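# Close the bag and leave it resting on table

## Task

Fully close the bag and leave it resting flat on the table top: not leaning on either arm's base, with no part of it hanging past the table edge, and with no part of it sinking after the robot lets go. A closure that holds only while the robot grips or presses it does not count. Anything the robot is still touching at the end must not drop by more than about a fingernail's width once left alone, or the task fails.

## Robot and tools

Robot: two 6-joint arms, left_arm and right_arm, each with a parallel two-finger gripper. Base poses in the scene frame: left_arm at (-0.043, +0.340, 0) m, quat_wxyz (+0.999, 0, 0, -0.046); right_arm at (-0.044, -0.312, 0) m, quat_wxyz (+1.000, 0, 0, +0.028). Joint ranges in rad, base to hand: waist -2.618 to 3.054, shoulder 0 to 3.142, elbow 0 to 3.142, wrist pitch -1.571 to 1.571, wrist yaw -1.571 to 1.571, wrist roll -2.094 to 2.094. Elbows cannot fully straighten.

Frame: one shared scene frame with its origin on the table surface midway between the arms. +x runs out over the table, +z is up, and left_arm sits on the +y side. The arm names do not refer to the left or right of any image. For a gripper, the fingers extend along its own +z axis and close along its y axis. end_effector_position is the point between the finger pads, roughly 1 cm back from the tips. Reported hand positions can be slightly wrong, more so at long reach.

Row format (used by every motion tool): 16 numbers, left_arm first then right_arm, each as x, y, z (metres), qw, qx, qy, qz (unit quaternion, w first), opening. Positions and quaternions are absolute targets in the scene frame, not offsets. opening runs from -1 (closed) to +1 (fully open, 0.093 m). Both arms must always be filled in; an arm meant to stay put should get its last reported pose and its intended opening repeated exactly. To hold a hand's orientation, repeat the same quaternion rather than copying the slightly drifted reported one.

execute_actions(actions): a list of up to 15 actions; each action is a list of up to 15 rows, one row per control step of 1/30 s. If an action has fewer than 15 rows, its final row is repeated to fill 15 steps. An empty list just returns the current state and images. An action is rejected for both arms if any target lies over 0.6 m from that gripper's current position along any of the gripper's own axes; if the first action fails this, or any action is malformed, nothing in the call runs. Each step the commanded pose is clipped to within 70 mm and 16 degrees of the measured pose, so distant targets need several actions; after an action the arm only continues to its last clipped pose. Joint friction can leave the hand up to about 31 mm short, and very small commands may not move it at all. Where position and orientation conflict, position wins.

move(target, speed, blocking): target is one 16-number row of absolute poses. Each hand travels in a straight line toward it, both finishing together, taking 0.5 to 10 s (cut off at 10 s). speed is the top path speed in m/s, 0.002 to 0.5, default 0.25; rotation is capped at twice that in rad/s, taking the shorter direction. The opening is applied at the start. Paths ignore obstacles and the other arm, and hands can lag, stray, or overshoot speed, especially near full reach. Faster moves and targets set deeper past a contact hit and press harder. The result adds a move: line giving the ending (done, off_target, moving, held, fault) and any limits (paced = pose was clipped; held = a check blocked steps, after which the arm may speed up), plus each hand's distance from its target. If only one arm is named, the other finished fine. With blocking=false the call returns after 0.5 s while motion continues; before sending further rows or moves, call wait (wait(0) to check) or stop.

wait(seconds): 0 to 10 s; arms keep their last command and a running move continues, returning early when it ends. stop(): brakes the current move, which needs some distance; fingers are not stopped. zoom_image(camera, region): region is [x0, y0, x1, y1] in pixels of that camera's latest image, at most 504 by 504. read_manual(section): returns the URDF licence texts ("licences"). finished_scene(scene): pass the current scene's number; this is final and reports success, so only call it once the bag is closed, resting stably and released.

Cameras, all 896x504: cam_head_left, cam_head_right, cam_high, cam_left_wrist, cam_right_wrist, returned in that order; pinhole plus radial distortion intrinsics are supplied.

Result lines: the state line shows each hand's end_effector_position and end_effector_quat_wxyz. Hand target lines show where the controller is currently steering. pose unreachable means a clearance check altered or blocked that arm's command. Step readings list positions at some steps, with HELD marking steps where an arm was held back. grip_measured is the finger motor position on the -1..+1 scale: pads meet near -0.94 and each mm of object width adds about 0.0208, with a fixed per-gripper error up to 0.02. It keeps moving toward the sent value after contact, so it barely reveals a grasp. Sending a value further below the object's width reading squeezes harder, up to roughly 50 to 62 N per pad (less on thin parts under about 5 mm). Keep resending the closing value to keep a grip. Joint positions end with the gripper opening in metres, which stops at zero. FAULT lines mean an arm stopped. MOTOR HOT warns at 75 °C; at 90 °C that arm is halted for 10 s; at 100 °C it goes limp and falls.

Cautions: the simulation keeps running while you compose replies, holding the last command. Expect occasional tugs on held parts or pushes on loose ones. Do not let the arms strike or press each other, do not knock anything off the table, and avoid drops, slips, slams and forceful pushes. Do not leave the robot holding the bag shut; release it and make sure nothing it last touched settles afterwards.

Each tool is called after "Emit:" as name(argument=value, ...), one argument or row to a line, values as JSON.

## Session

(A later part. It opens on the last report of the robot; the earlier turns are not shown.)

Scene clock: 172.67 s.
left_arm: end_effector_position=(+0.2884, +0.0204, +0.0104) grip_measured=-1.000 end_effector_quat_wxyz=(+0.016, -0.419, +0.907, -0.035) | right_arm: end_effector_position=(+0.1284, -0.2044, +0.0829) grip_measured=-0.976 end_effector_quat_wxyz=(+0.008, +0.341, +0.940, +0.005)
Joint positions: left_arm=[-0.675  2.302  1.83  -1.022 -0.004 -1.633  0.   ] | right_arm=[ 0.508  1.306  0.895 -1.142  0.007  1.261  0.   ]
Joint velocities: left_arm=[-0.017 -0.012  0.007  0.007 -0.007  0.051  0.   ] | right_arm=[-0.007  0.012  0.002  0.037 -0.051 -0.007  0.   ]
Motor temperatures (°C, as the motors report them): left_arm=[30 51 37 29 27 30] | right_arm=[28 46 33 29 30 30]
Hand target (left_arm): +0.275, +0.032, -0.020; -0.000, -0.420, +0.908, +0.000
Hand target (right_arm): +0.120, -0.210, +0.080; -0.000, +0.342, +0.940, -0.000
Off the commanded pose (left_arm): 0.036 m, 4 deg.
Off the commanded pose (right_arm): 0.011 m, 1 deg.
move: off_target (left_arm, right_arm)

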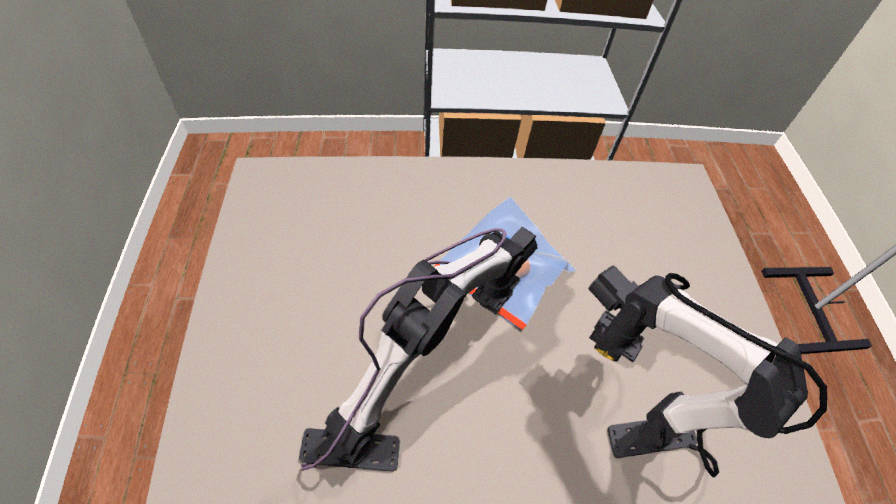

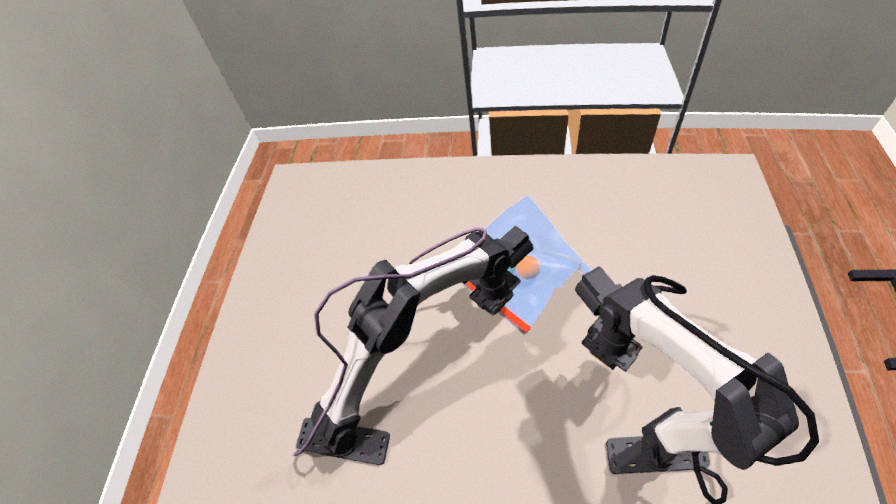

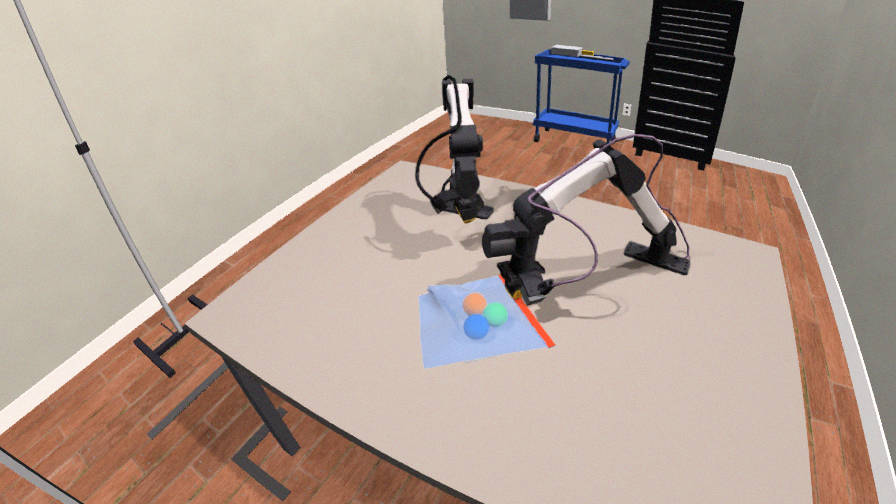

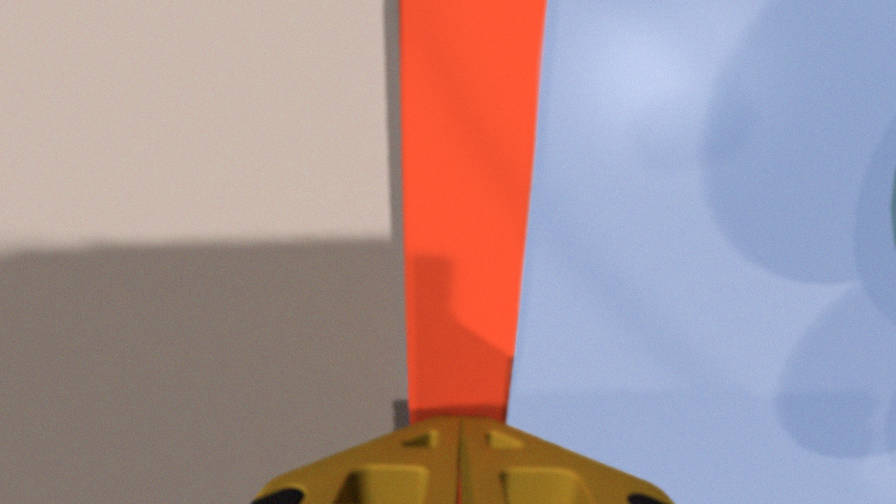

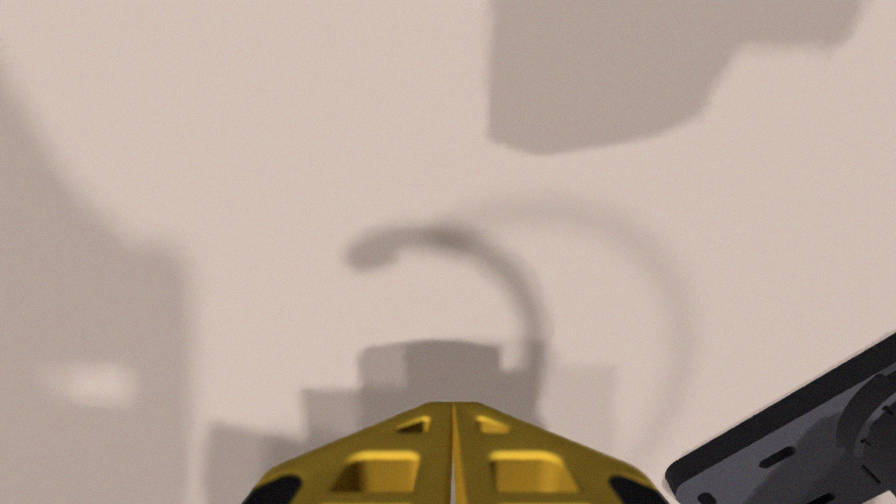

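Emit:
move(
  target=[0.2743,0.0044,0.032,0,-0.42,0.907,0,-1, 0.12,-0.21,0.08,0,0.342,0.940,0,-1],
  speed=0.1,
)

Emit:
move(
  target=[0.2741,0.0087,0.004,0,-0.42,0.907,0,-1, 0.12,-0.21,0.08,0,0.342,0.940,0,-1],
  speed=0.06,
)

Emit:
move(
  target=[0.2651,0.0181,-0.022,0,-0.42,0.907,0,-1, 0.12,-0.21,0.08,0,0.342,0.940,0,-1],
  speed=0.06,
)

Scene clock: 174.83 s.
left_arm: end_effector_position=(+0.2759, +0.0063, +0.0360) grip_measured=-1.000 end_effector_quat_wxyz=(+0.004, -0.418, +0.908, -0.007) | right_arm: end_effector_position=(+0.1284, -0.2044, +0.0829) grip_measured=-0.976 end_effector_quat_wxyz=(+0.008, +0.341, +0.940, +0.005)
Joint positions: left_arm=[-0.715  2.355  2.028 -1.228 -0.004 -1.671  0.   ] | right_arm=[ 0.508  1.306  0.895 -1.142  0.007  1.261  0.   ]
Joint velocities: left_arm=[ 0.007 -0.012 -0.007 -0.007  0.007 -0.081  0.   ] | right_arm=[ 0.002 -0.027 -0.012 -0.037  0.007 -0.007  0.   ]
Motor temperatures (°C, as the motors report them): left_arm=[30 51 37 29 27 30] | right_arm=[28 46 33 29 30 30]
Hand target (left_arm): +0.275, +0.004, +0.032; +0.001, -0.420, +0.908, -0.001
Hand target (right_arm): +0.120, -0.210, +0.080; -0.000, +0.342, +0.940, -0.000
Off the commanded pose (left_arm): 0.005 m, 1 deg.
Off the commanded pose (right_arm): 0.011 m, 1 deg.
move: off_target (right_arm)

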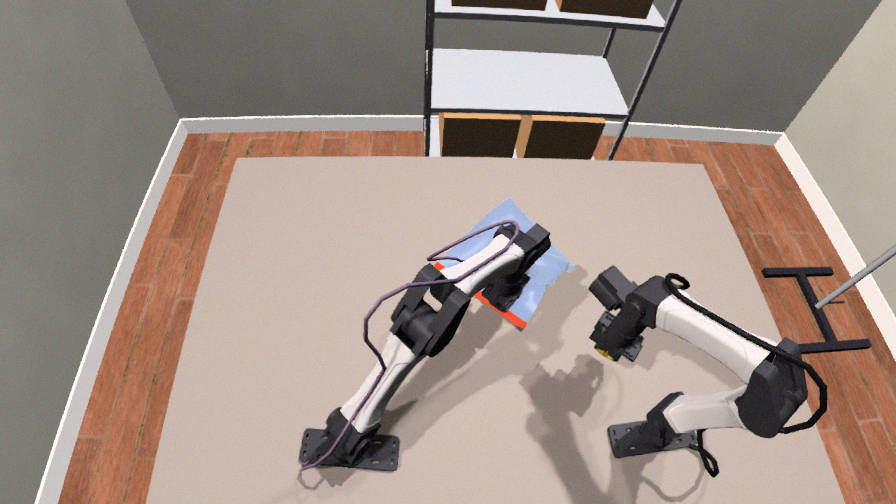

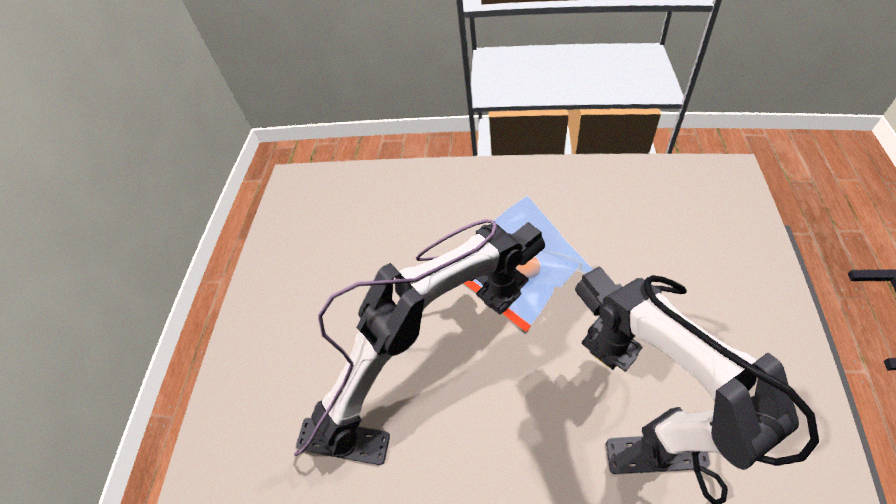

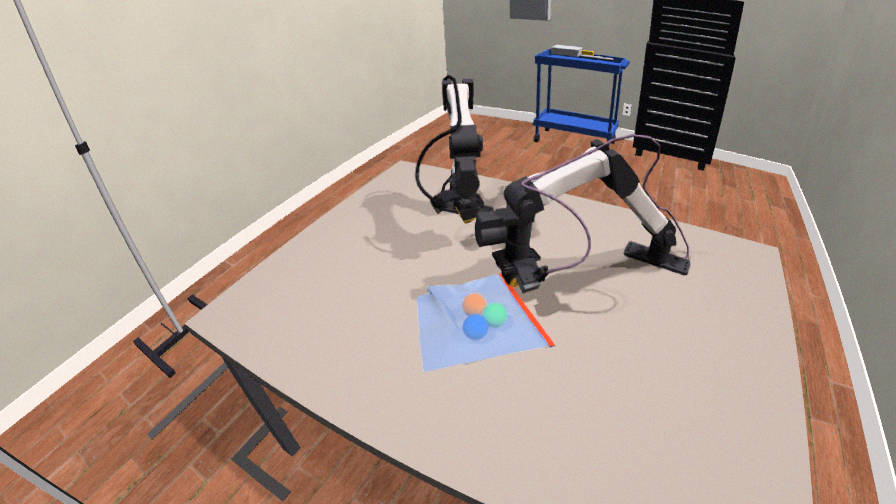

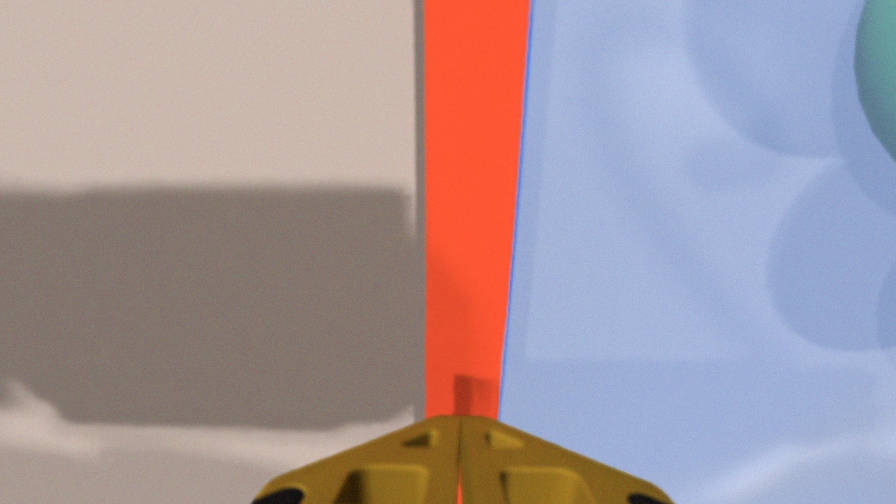

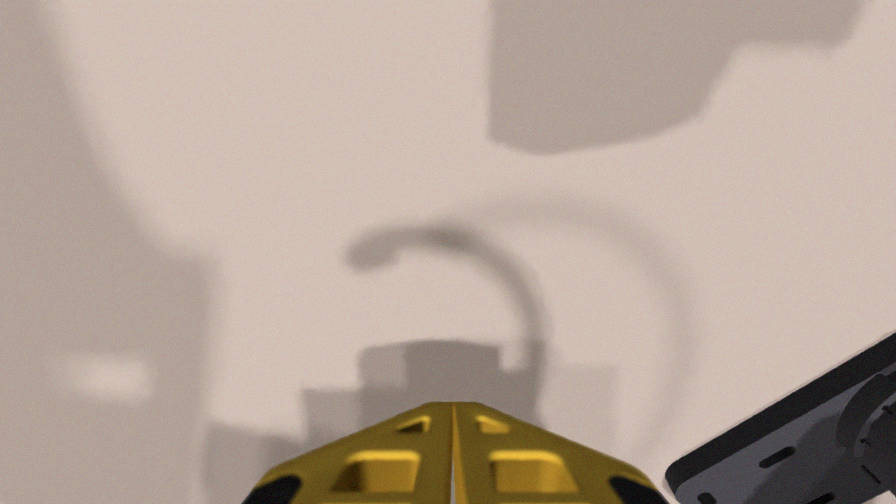

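Scene clock: 175.80 s.
left_arm: end_effector_position=(+0.2786, +0.0035, +0.0216) grip_measured=-1.000 end_effector_quat_wxyz=(+0.008, -0.418, +0.908, -0.018) | right_arm: end_effector_position=(+0.1284, -0.2044, +0.0829) grip_measured=-0.976 end_effector_quat_wxyz=(+0.008, +0.341, +0.940, +0.004)
Joint positions: left_arm=[-0.715  2.355  1.97  -1.146 -0.004 -1.671  0.   ] | right_arm=[ 0.508  1.306  0.895 -1.143  0.007  1.261  0.   ]
Joint velocities: left_arm=[-0.017  0.012  0.012  0.007 -0.081 -0.022  0.   ] | right_arm=[-0.002  0.007 -0.002  0.037 -0.081 -0.037  0.   ]
Motor temperatures (°C, as the motors report them): left_arm=[30 51 37 29 27 30] | right_arm=[28 45 33 29 30 30]
Hand target (left_arm): +0.273, +0.009, +0.005; -0.000, -0.420, +0.907, +0.000
Hand target (right_arm): +0.120, -0.210, +0.080; -0.000, +0.342, +0.940, -0.000
Off the commanded pose (left_arm): 0.019 m, 2 deg.
Off the commanded pose (right_arm): 0.010 m, 1 deg.
move: off_target (left_arm)

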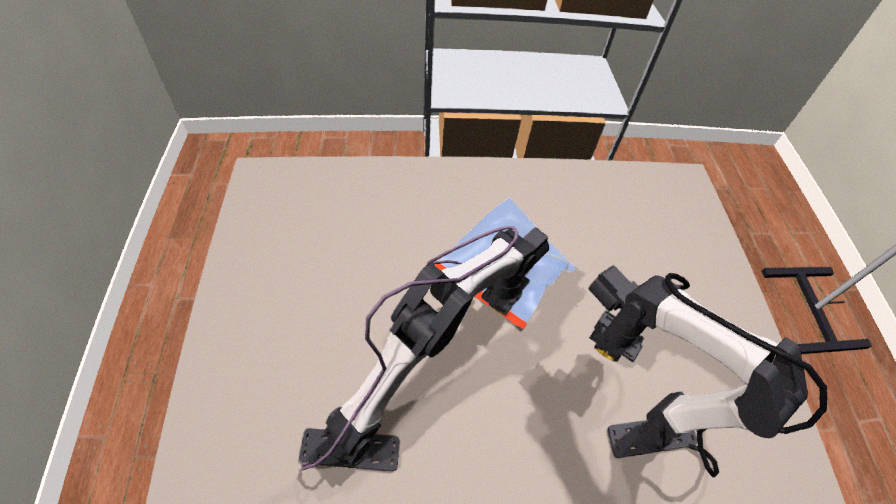

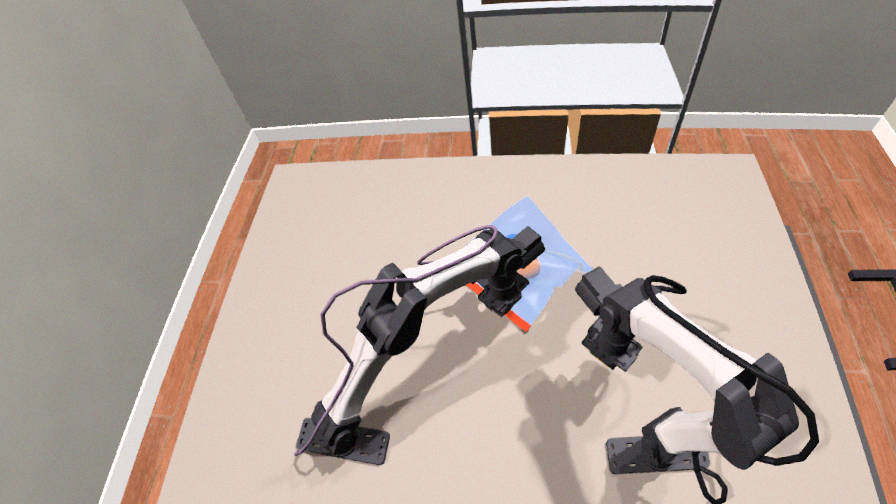

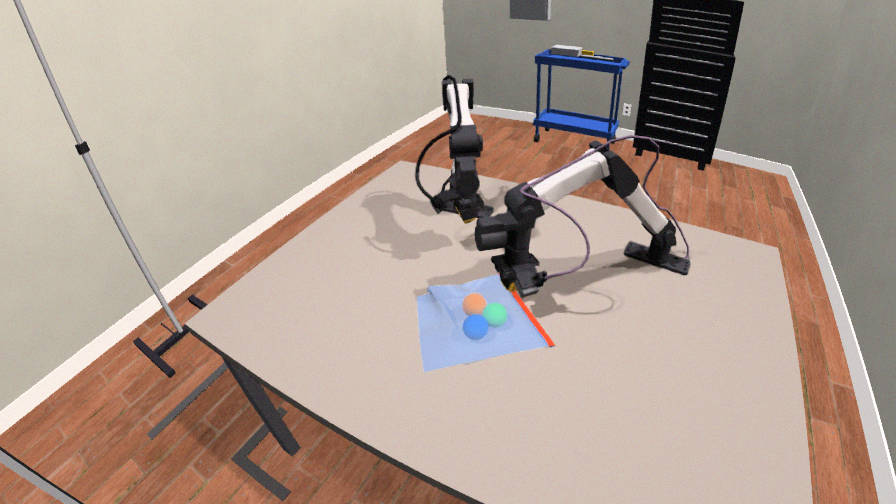

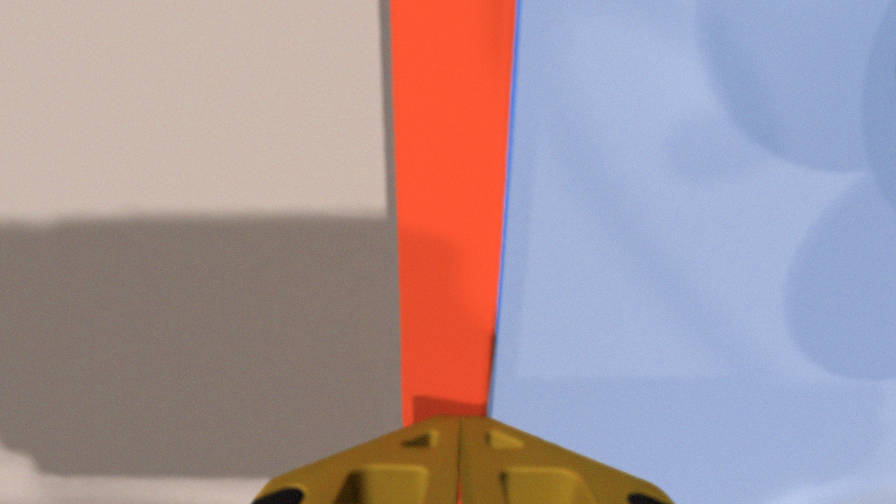

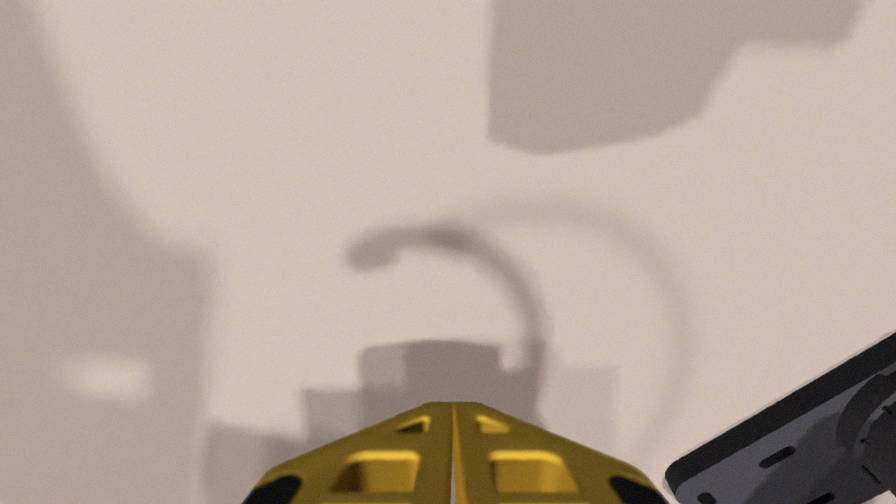

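Scene clock: 176.83 s.
left_arm: end_effector_position=(+0.2766, +0.0056, +0.0103) grip_measured=-1.000 end_effector_quat_wxyz=(+0.015, -0.418, +0.908, -0.037) | right_arm: end_effector_position=(+0.1284, -0.2044, +0.0829) grip_measured=-0.976 end_effector_quat_wxyz=(+0.008, +0.341, +0.940, +0.004)
Joint positions: left_arm=[-0.715  2.309  1.842 -1.024 -0.004 -1.671  0.   ] | right_arm=[ 0.508  1.306  0.895 -1.143  0.007  1.261  0.   ]
Joint velocities: left_arm=[ 0.017 -0.002 -0.002 -0.007  0.007  0.007  0.   ] | right_arm=[ 0.012 -0.012 -0.002 -0.051 -0.037  0.022  0.   ]
Motor temperatures (°C, as the motors report them): left_arm=[30 51 37 29 27 30] | right_arm=[28 45 33 29 30 30]
Hand target (left_arm): +0.264, +0.019, -0.020; -0.000, -0.420, +0.908, +0.000
Hand target (right_arm): +0.120, -0.210, +0.080; -0.000, +0.342, +0.940, -0.000
Off the commanded pose (left_arm): 0.037 m, 5 deg.
Off the commanded pose (right_arm): 0.010 m, 1 deg.
move: off_target (left_arm)

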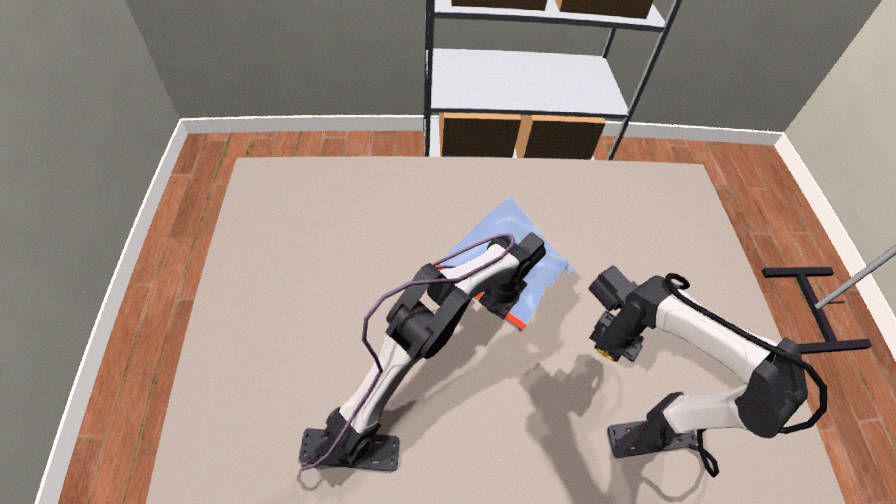

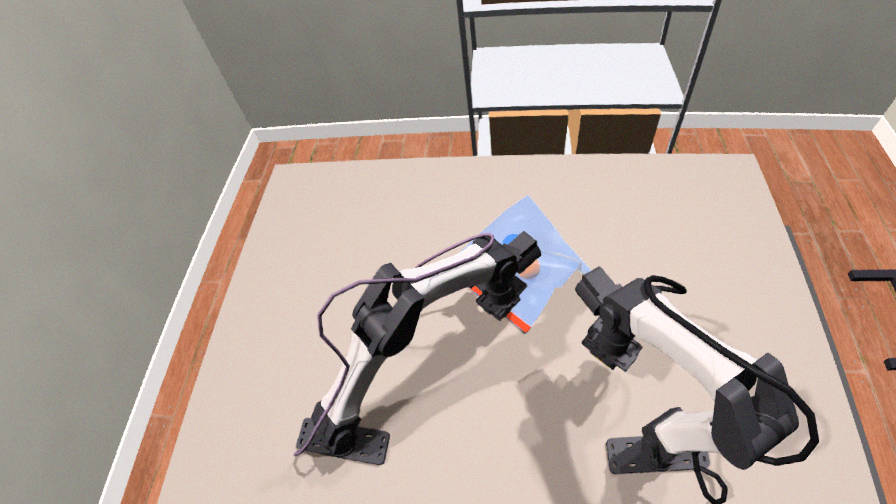

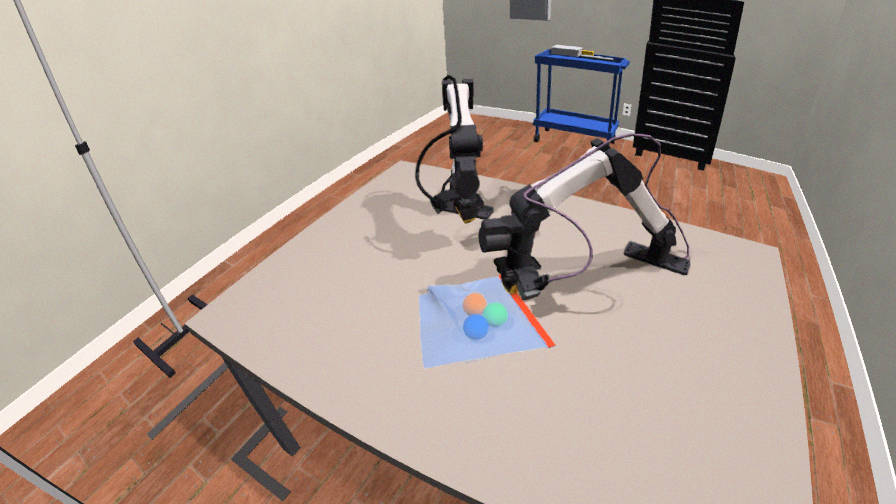

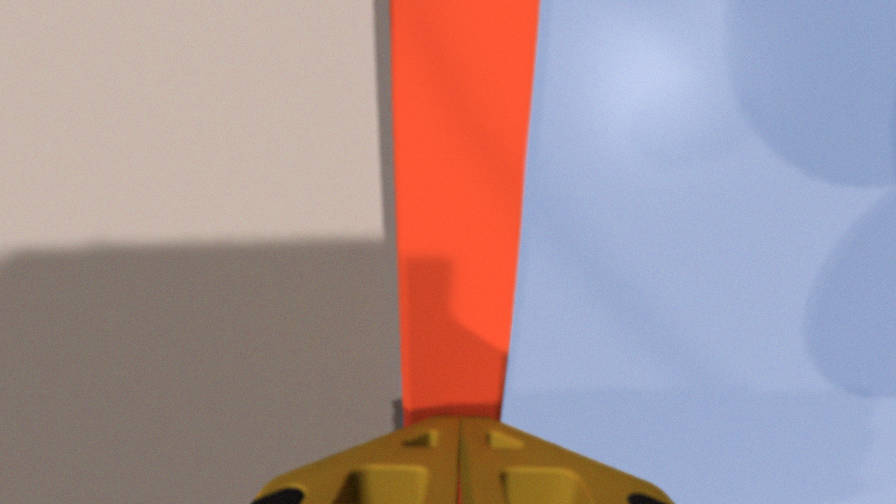

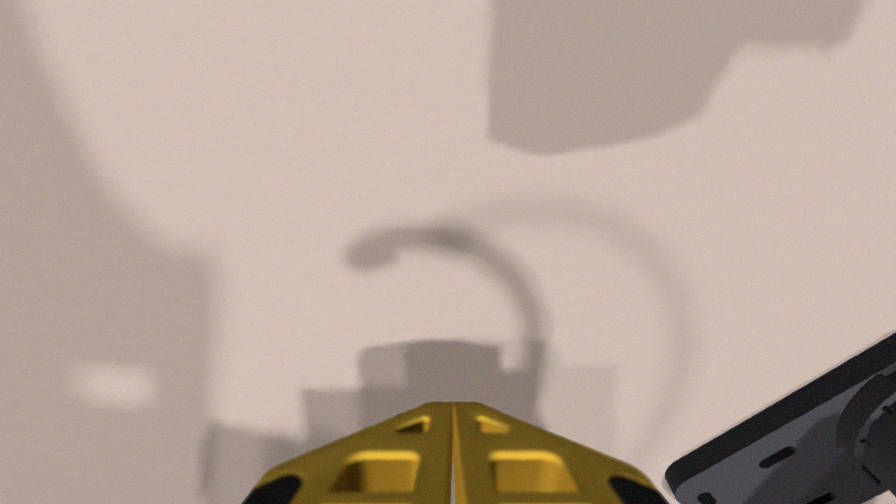

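Emit:
move(
  target=[0.2625,-0.0086,0.032,0,-0.42,0.907,0,-1, 0.12,-0.21,0.08,0,0.342,0.940,0,-1],
  speed=0.1,
)

Emit:
move(
  target=[0.2624,-0.0042,0.004,0,-0.42,0.907,0,-1, 0.12,-0.21,0.08,0,0.342,0.940,0,-1],
  speed=0.06,
)

Emit:
move(
  target=[0.2537,0.0056,-0.022,0,-0.42,0.907,0,-1, 0.12,-0.21,0.08,0,0.342,0.940,0,-1],
  speed=0.06,
)

Scene clock: 179.37 s.
left_arm: end_effector_position=(+0.2643, -0.0066, +0.0359) grip_measured=-1.000 end_effector_quat_wxyz=(+0.004, -0.418, +0.908, -0.007) | right_arm: end_effector_position=(+0.1284, -0.2044, +0.0829) grip_measured=-0.976 end_effector_quat_wxyz=(+0.008, +0.341, +0.940, +0.004)
Joint positions: left_arm=[-0.753  2.364  2.043 -1.235 -0.004 -1.709  0.   ] | right_arm=[ 0.508  1.306  0.895 -1.143  0.007  1.261  0.   ]
Joint velocities: left_arm=[-0.007 -0.012  0.002 -0.081 -0.022  0.051  0.   ] | right_arm=[ 0.007 -0.027 -0.002  0.022  0.037  0.022  0.   ]
Motor temperatures (°C, as the motors report them): left_arm=[30 51 37 29 27 30] | right_arm=[28 45 33 29 30 30]
Hand target (left_arm): +0.263, -0.009, +0.032; +0.001, -0.420, +0.908, -0.000
Hand target (right_arm): +0.120, -0.210, +0.080; -0.000, +0.342, +0.940, -0.000
Off the commanded pose (left_arm): 0.005 m, 1 deg.
Off the commanded pose (right_arm): 0.010 m, 1 deg.
move: done

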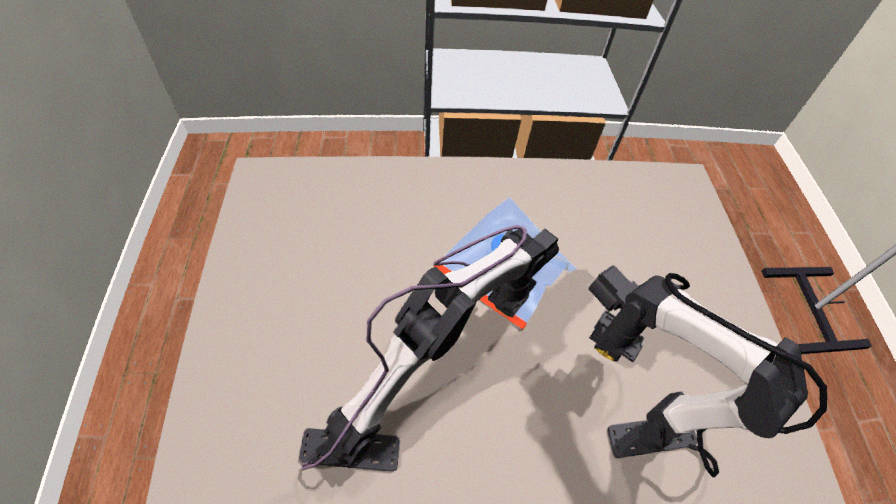

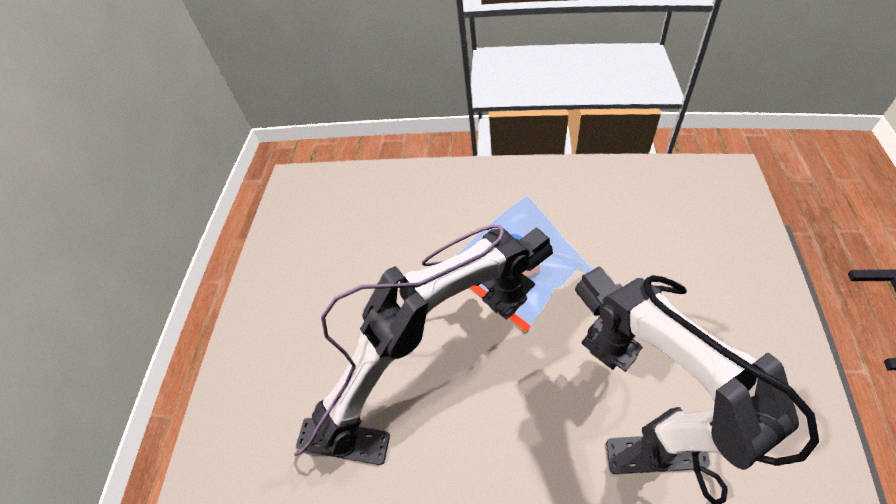

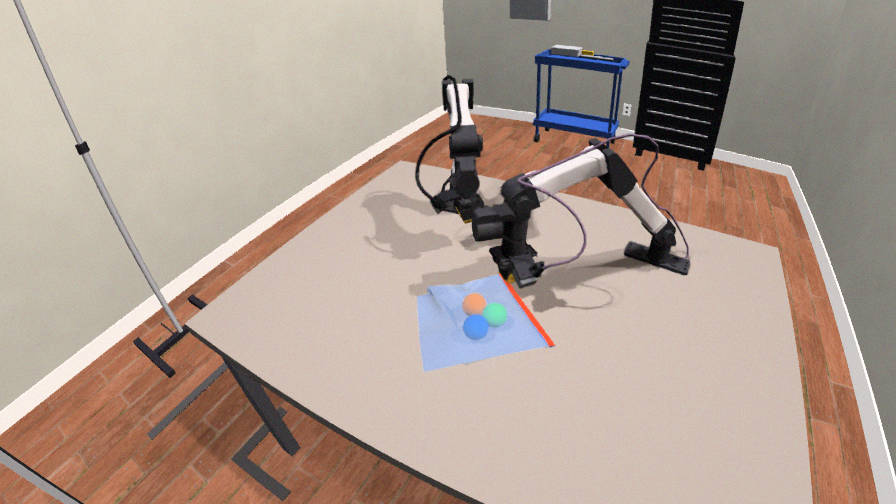

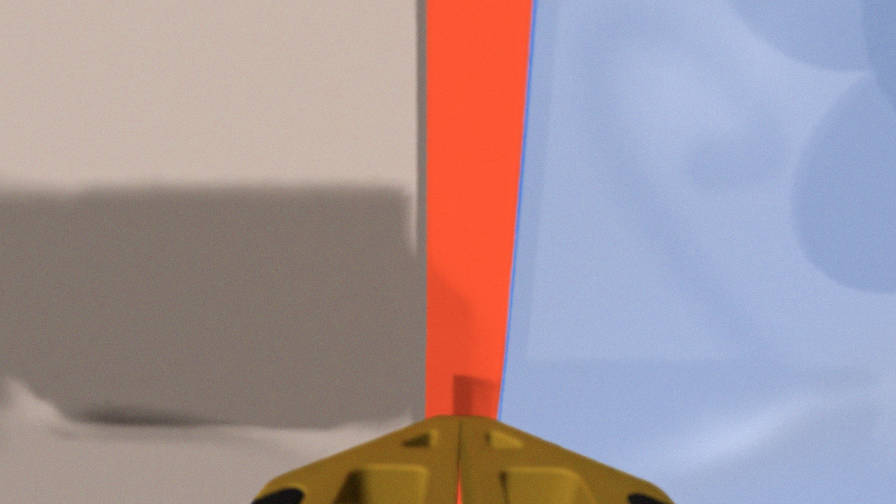

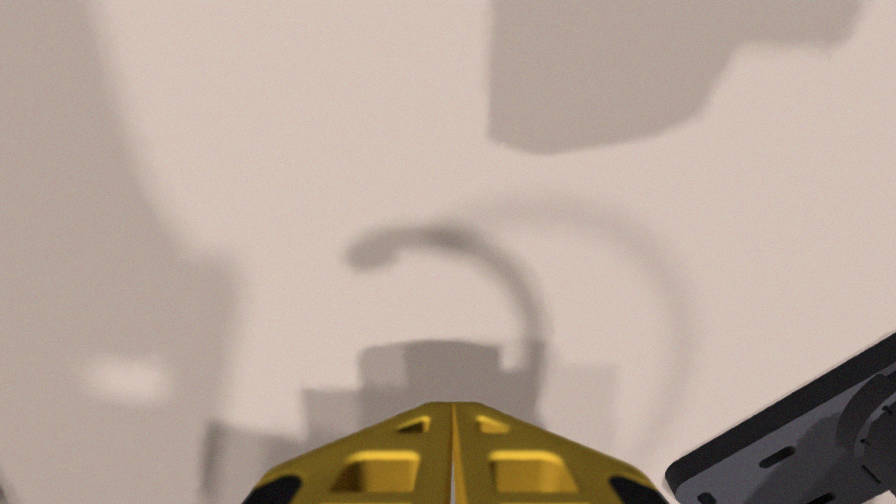

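Scene clock: 180.33 s.
left_arm: end_effector_position=(+0.2666, -0.0093, +0.0209) grip_measured=-1.000 end_effector_quat_wxyz=(+0.007, -0.418, +0.908, -0.017) | right_arm: end_effector_position=(+0.1284, -0.2044, +0.0829) grip_measured=-0.976 end_effector_quat_wxyz=(+0.008, +0.341, +0.940, +0.004)
Joint positions: left_arm=[-0.753  2.364  1.982 -1.152 -0.004 -1.709  0.   ] | right_arm=[ 0.508  1.306  0.895 -1.143  0.007  1.261  0.   ]
Joint velocities: left_arm=[ 0.002 -0.007 -0.002  0.081  0.081 -0.081  0.   ] | right_arm=[-0.012  0.007 -0.012  0.037 -0.051 -0.066  0.   ]
Motor temperatures (°C, as the motors report them): left_arm=[30 51 37 29 27 30] | right_arm=[28 45 33 29 30 30]
Hand target (left_arm): +0.262, -0.004, +0.005; -0.000, -0.420, +0.907, +0.000
Hand target (right_arm): +0.120, -0.210, +0.080; -0.000, +0.342, +0.940, -0.000
Off the commanded pose (left_arm): 0.018 m, 2 deg.
Off the commanded pose (right_arm): 0.010 m, 1 deg.
move: off_target (left_arm)

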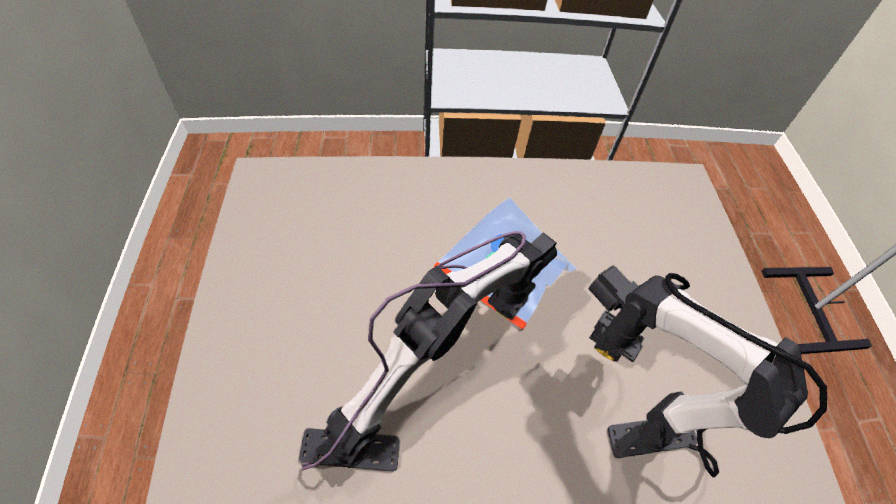

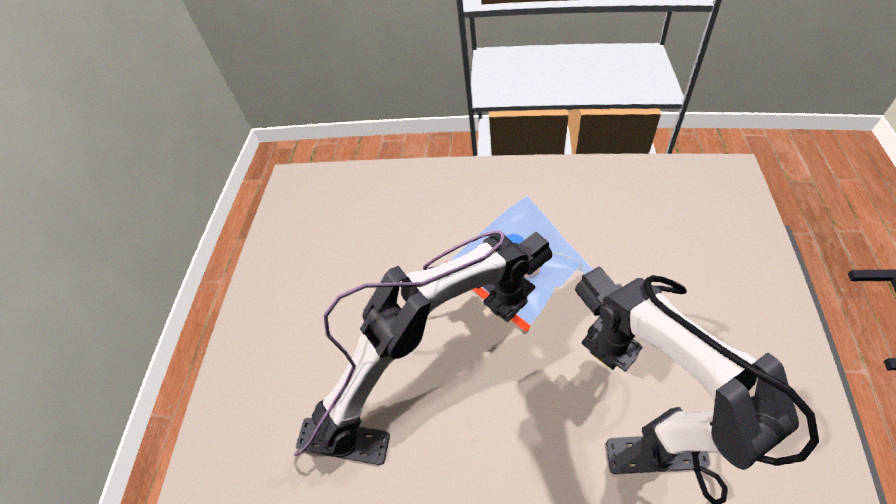

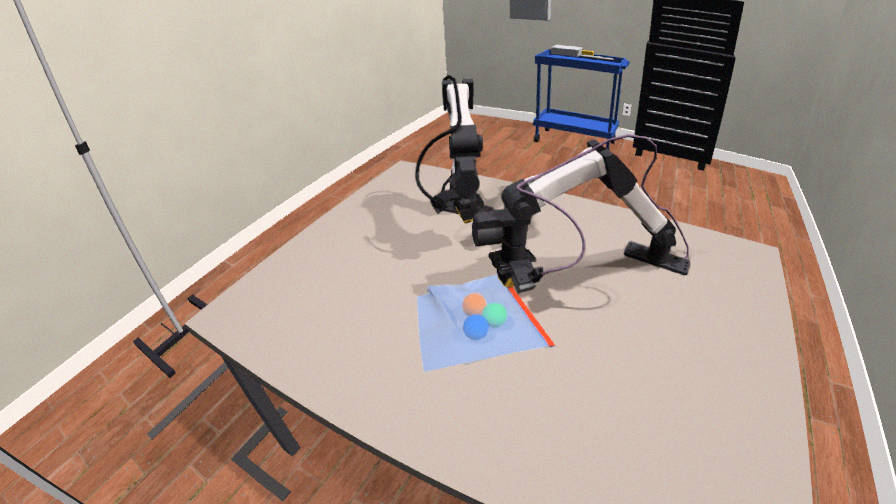

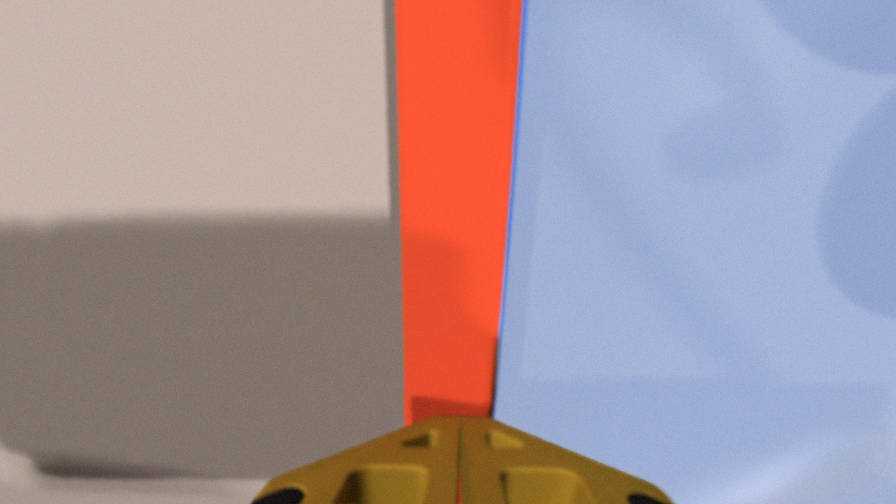

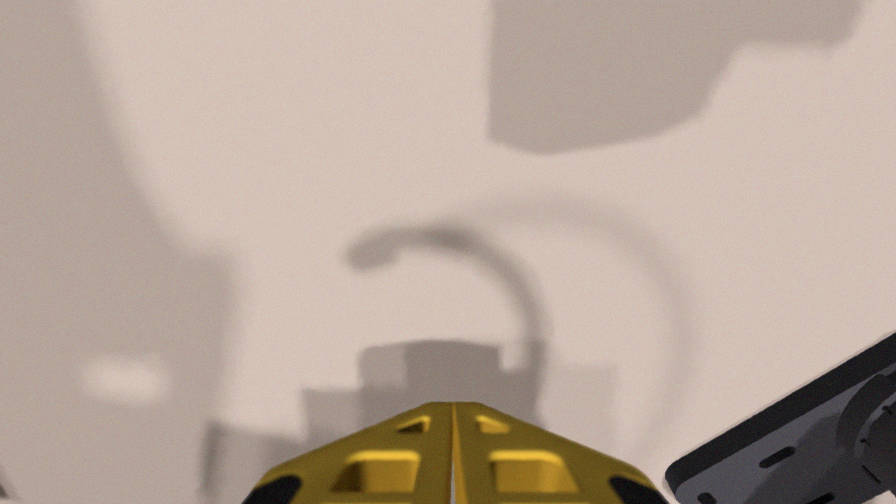

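Scene clock: 181.37 s.
left_arm: end_effector_position=(+0.2650, -0.0074, +0.0104) grip_measured=-1.000 end_effector_quat_wxyz=(+0.013, -0.418, +0.908, -0.038) | right_arm: end_effector_position=(+0.1284, -0.2044, +0.0829) grip_measured=-0.976 end_effector_quat_wxyz=(+0.008, +0.341, +0.940, +0.004)
Joint positions: left_arm=[-0.753  2.315  1.852 -1.028 -0.004 -1.709  0.   ] | right_arm=[ 0.508  1.306  0.895 -1.143  0.007  1.261  0.   ]
Joint velocities: left_arm=[-0.007  0.012 -0.002  0.022  0.022  0.022  0.   ] | right_arm=[ 0.002 -0.017 -0.017  0.007 -0.037  0.066  0.   ]
Motor temperatures (°C, as the motors report them): left_arm=[30 51 37 29 27 30] | right_arm=[28 44 33 29 30 30]
Hand target (left_arm): +0.253, +0.007, -0.020; -0.000, -0.420, +0.908, +0.000
Hand target (right_arm): +0.120, -0.210, +0.080; -0.000, +0.342, +0.940, -0.000
Off the commanded pose (left_arm): 0.037 m, 5 deg.
Off the commanded pose (right_arm): 0.010 m, 1 deg.
move: off_target (left_arm)

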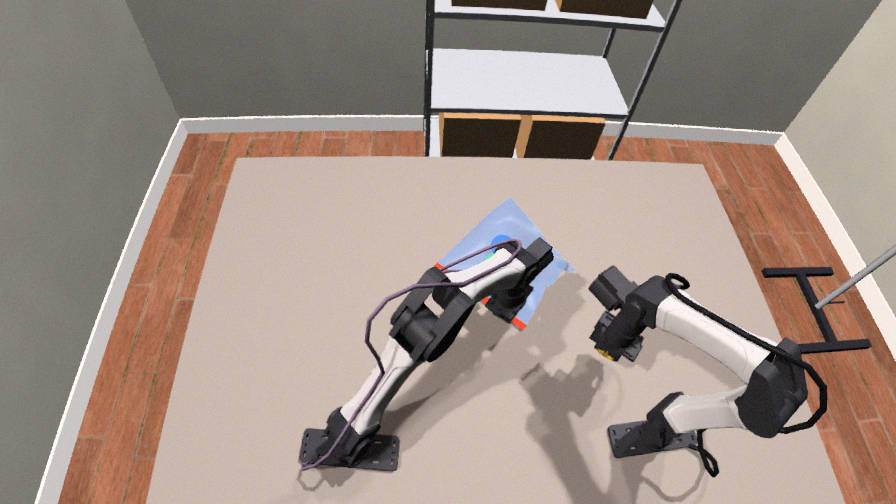

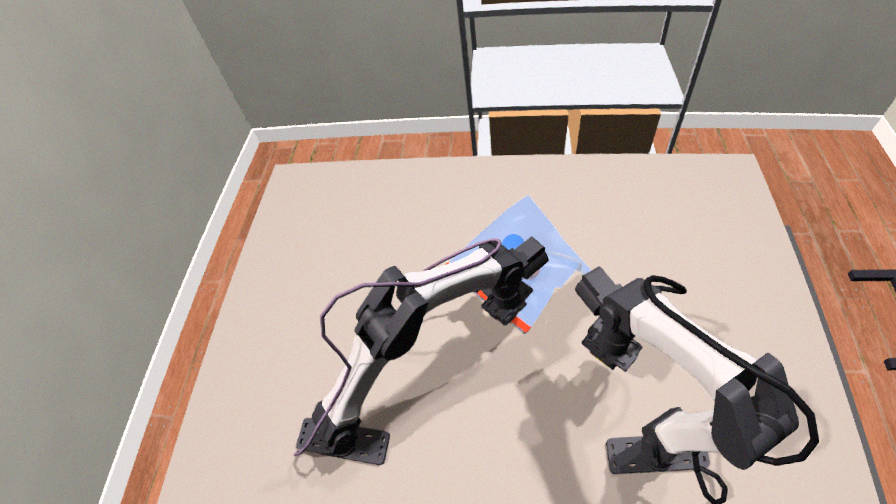

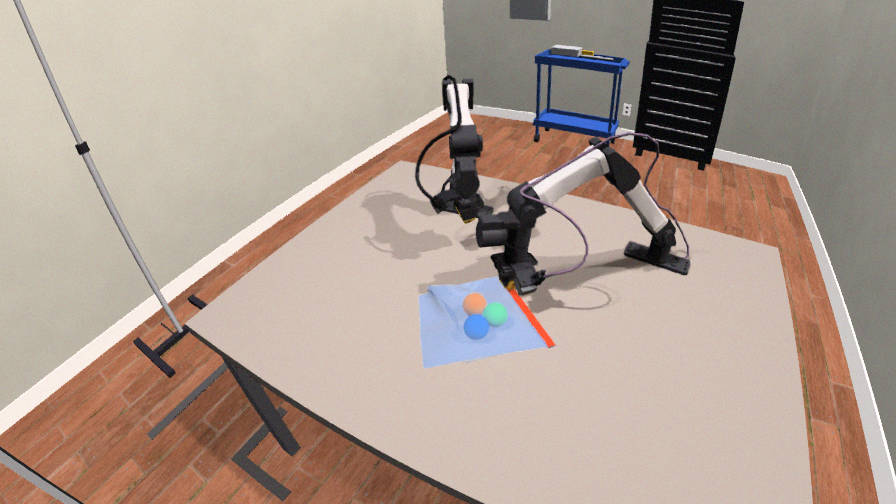

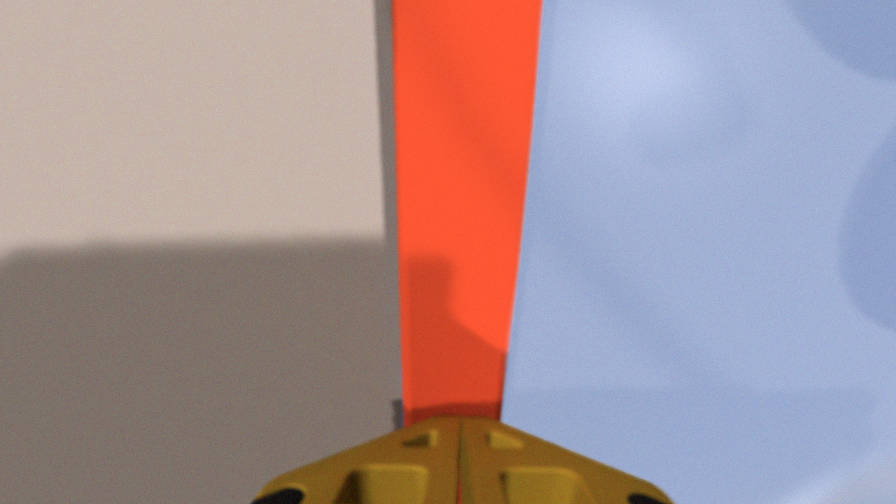

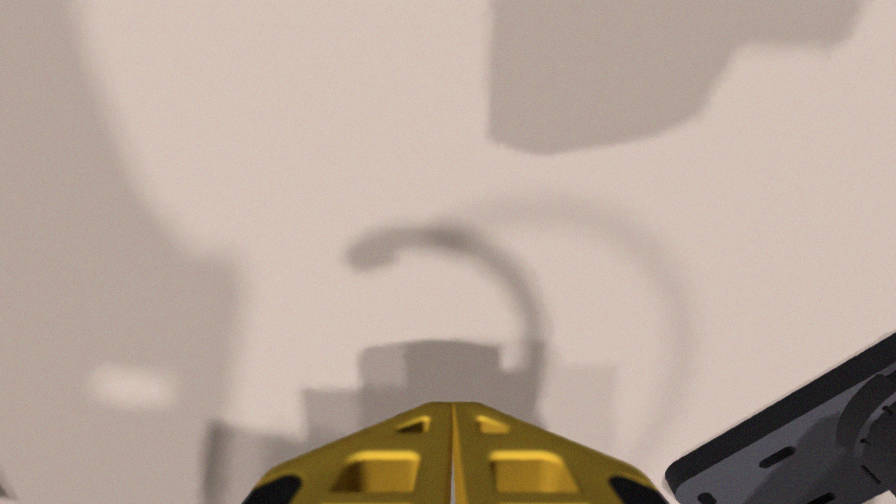

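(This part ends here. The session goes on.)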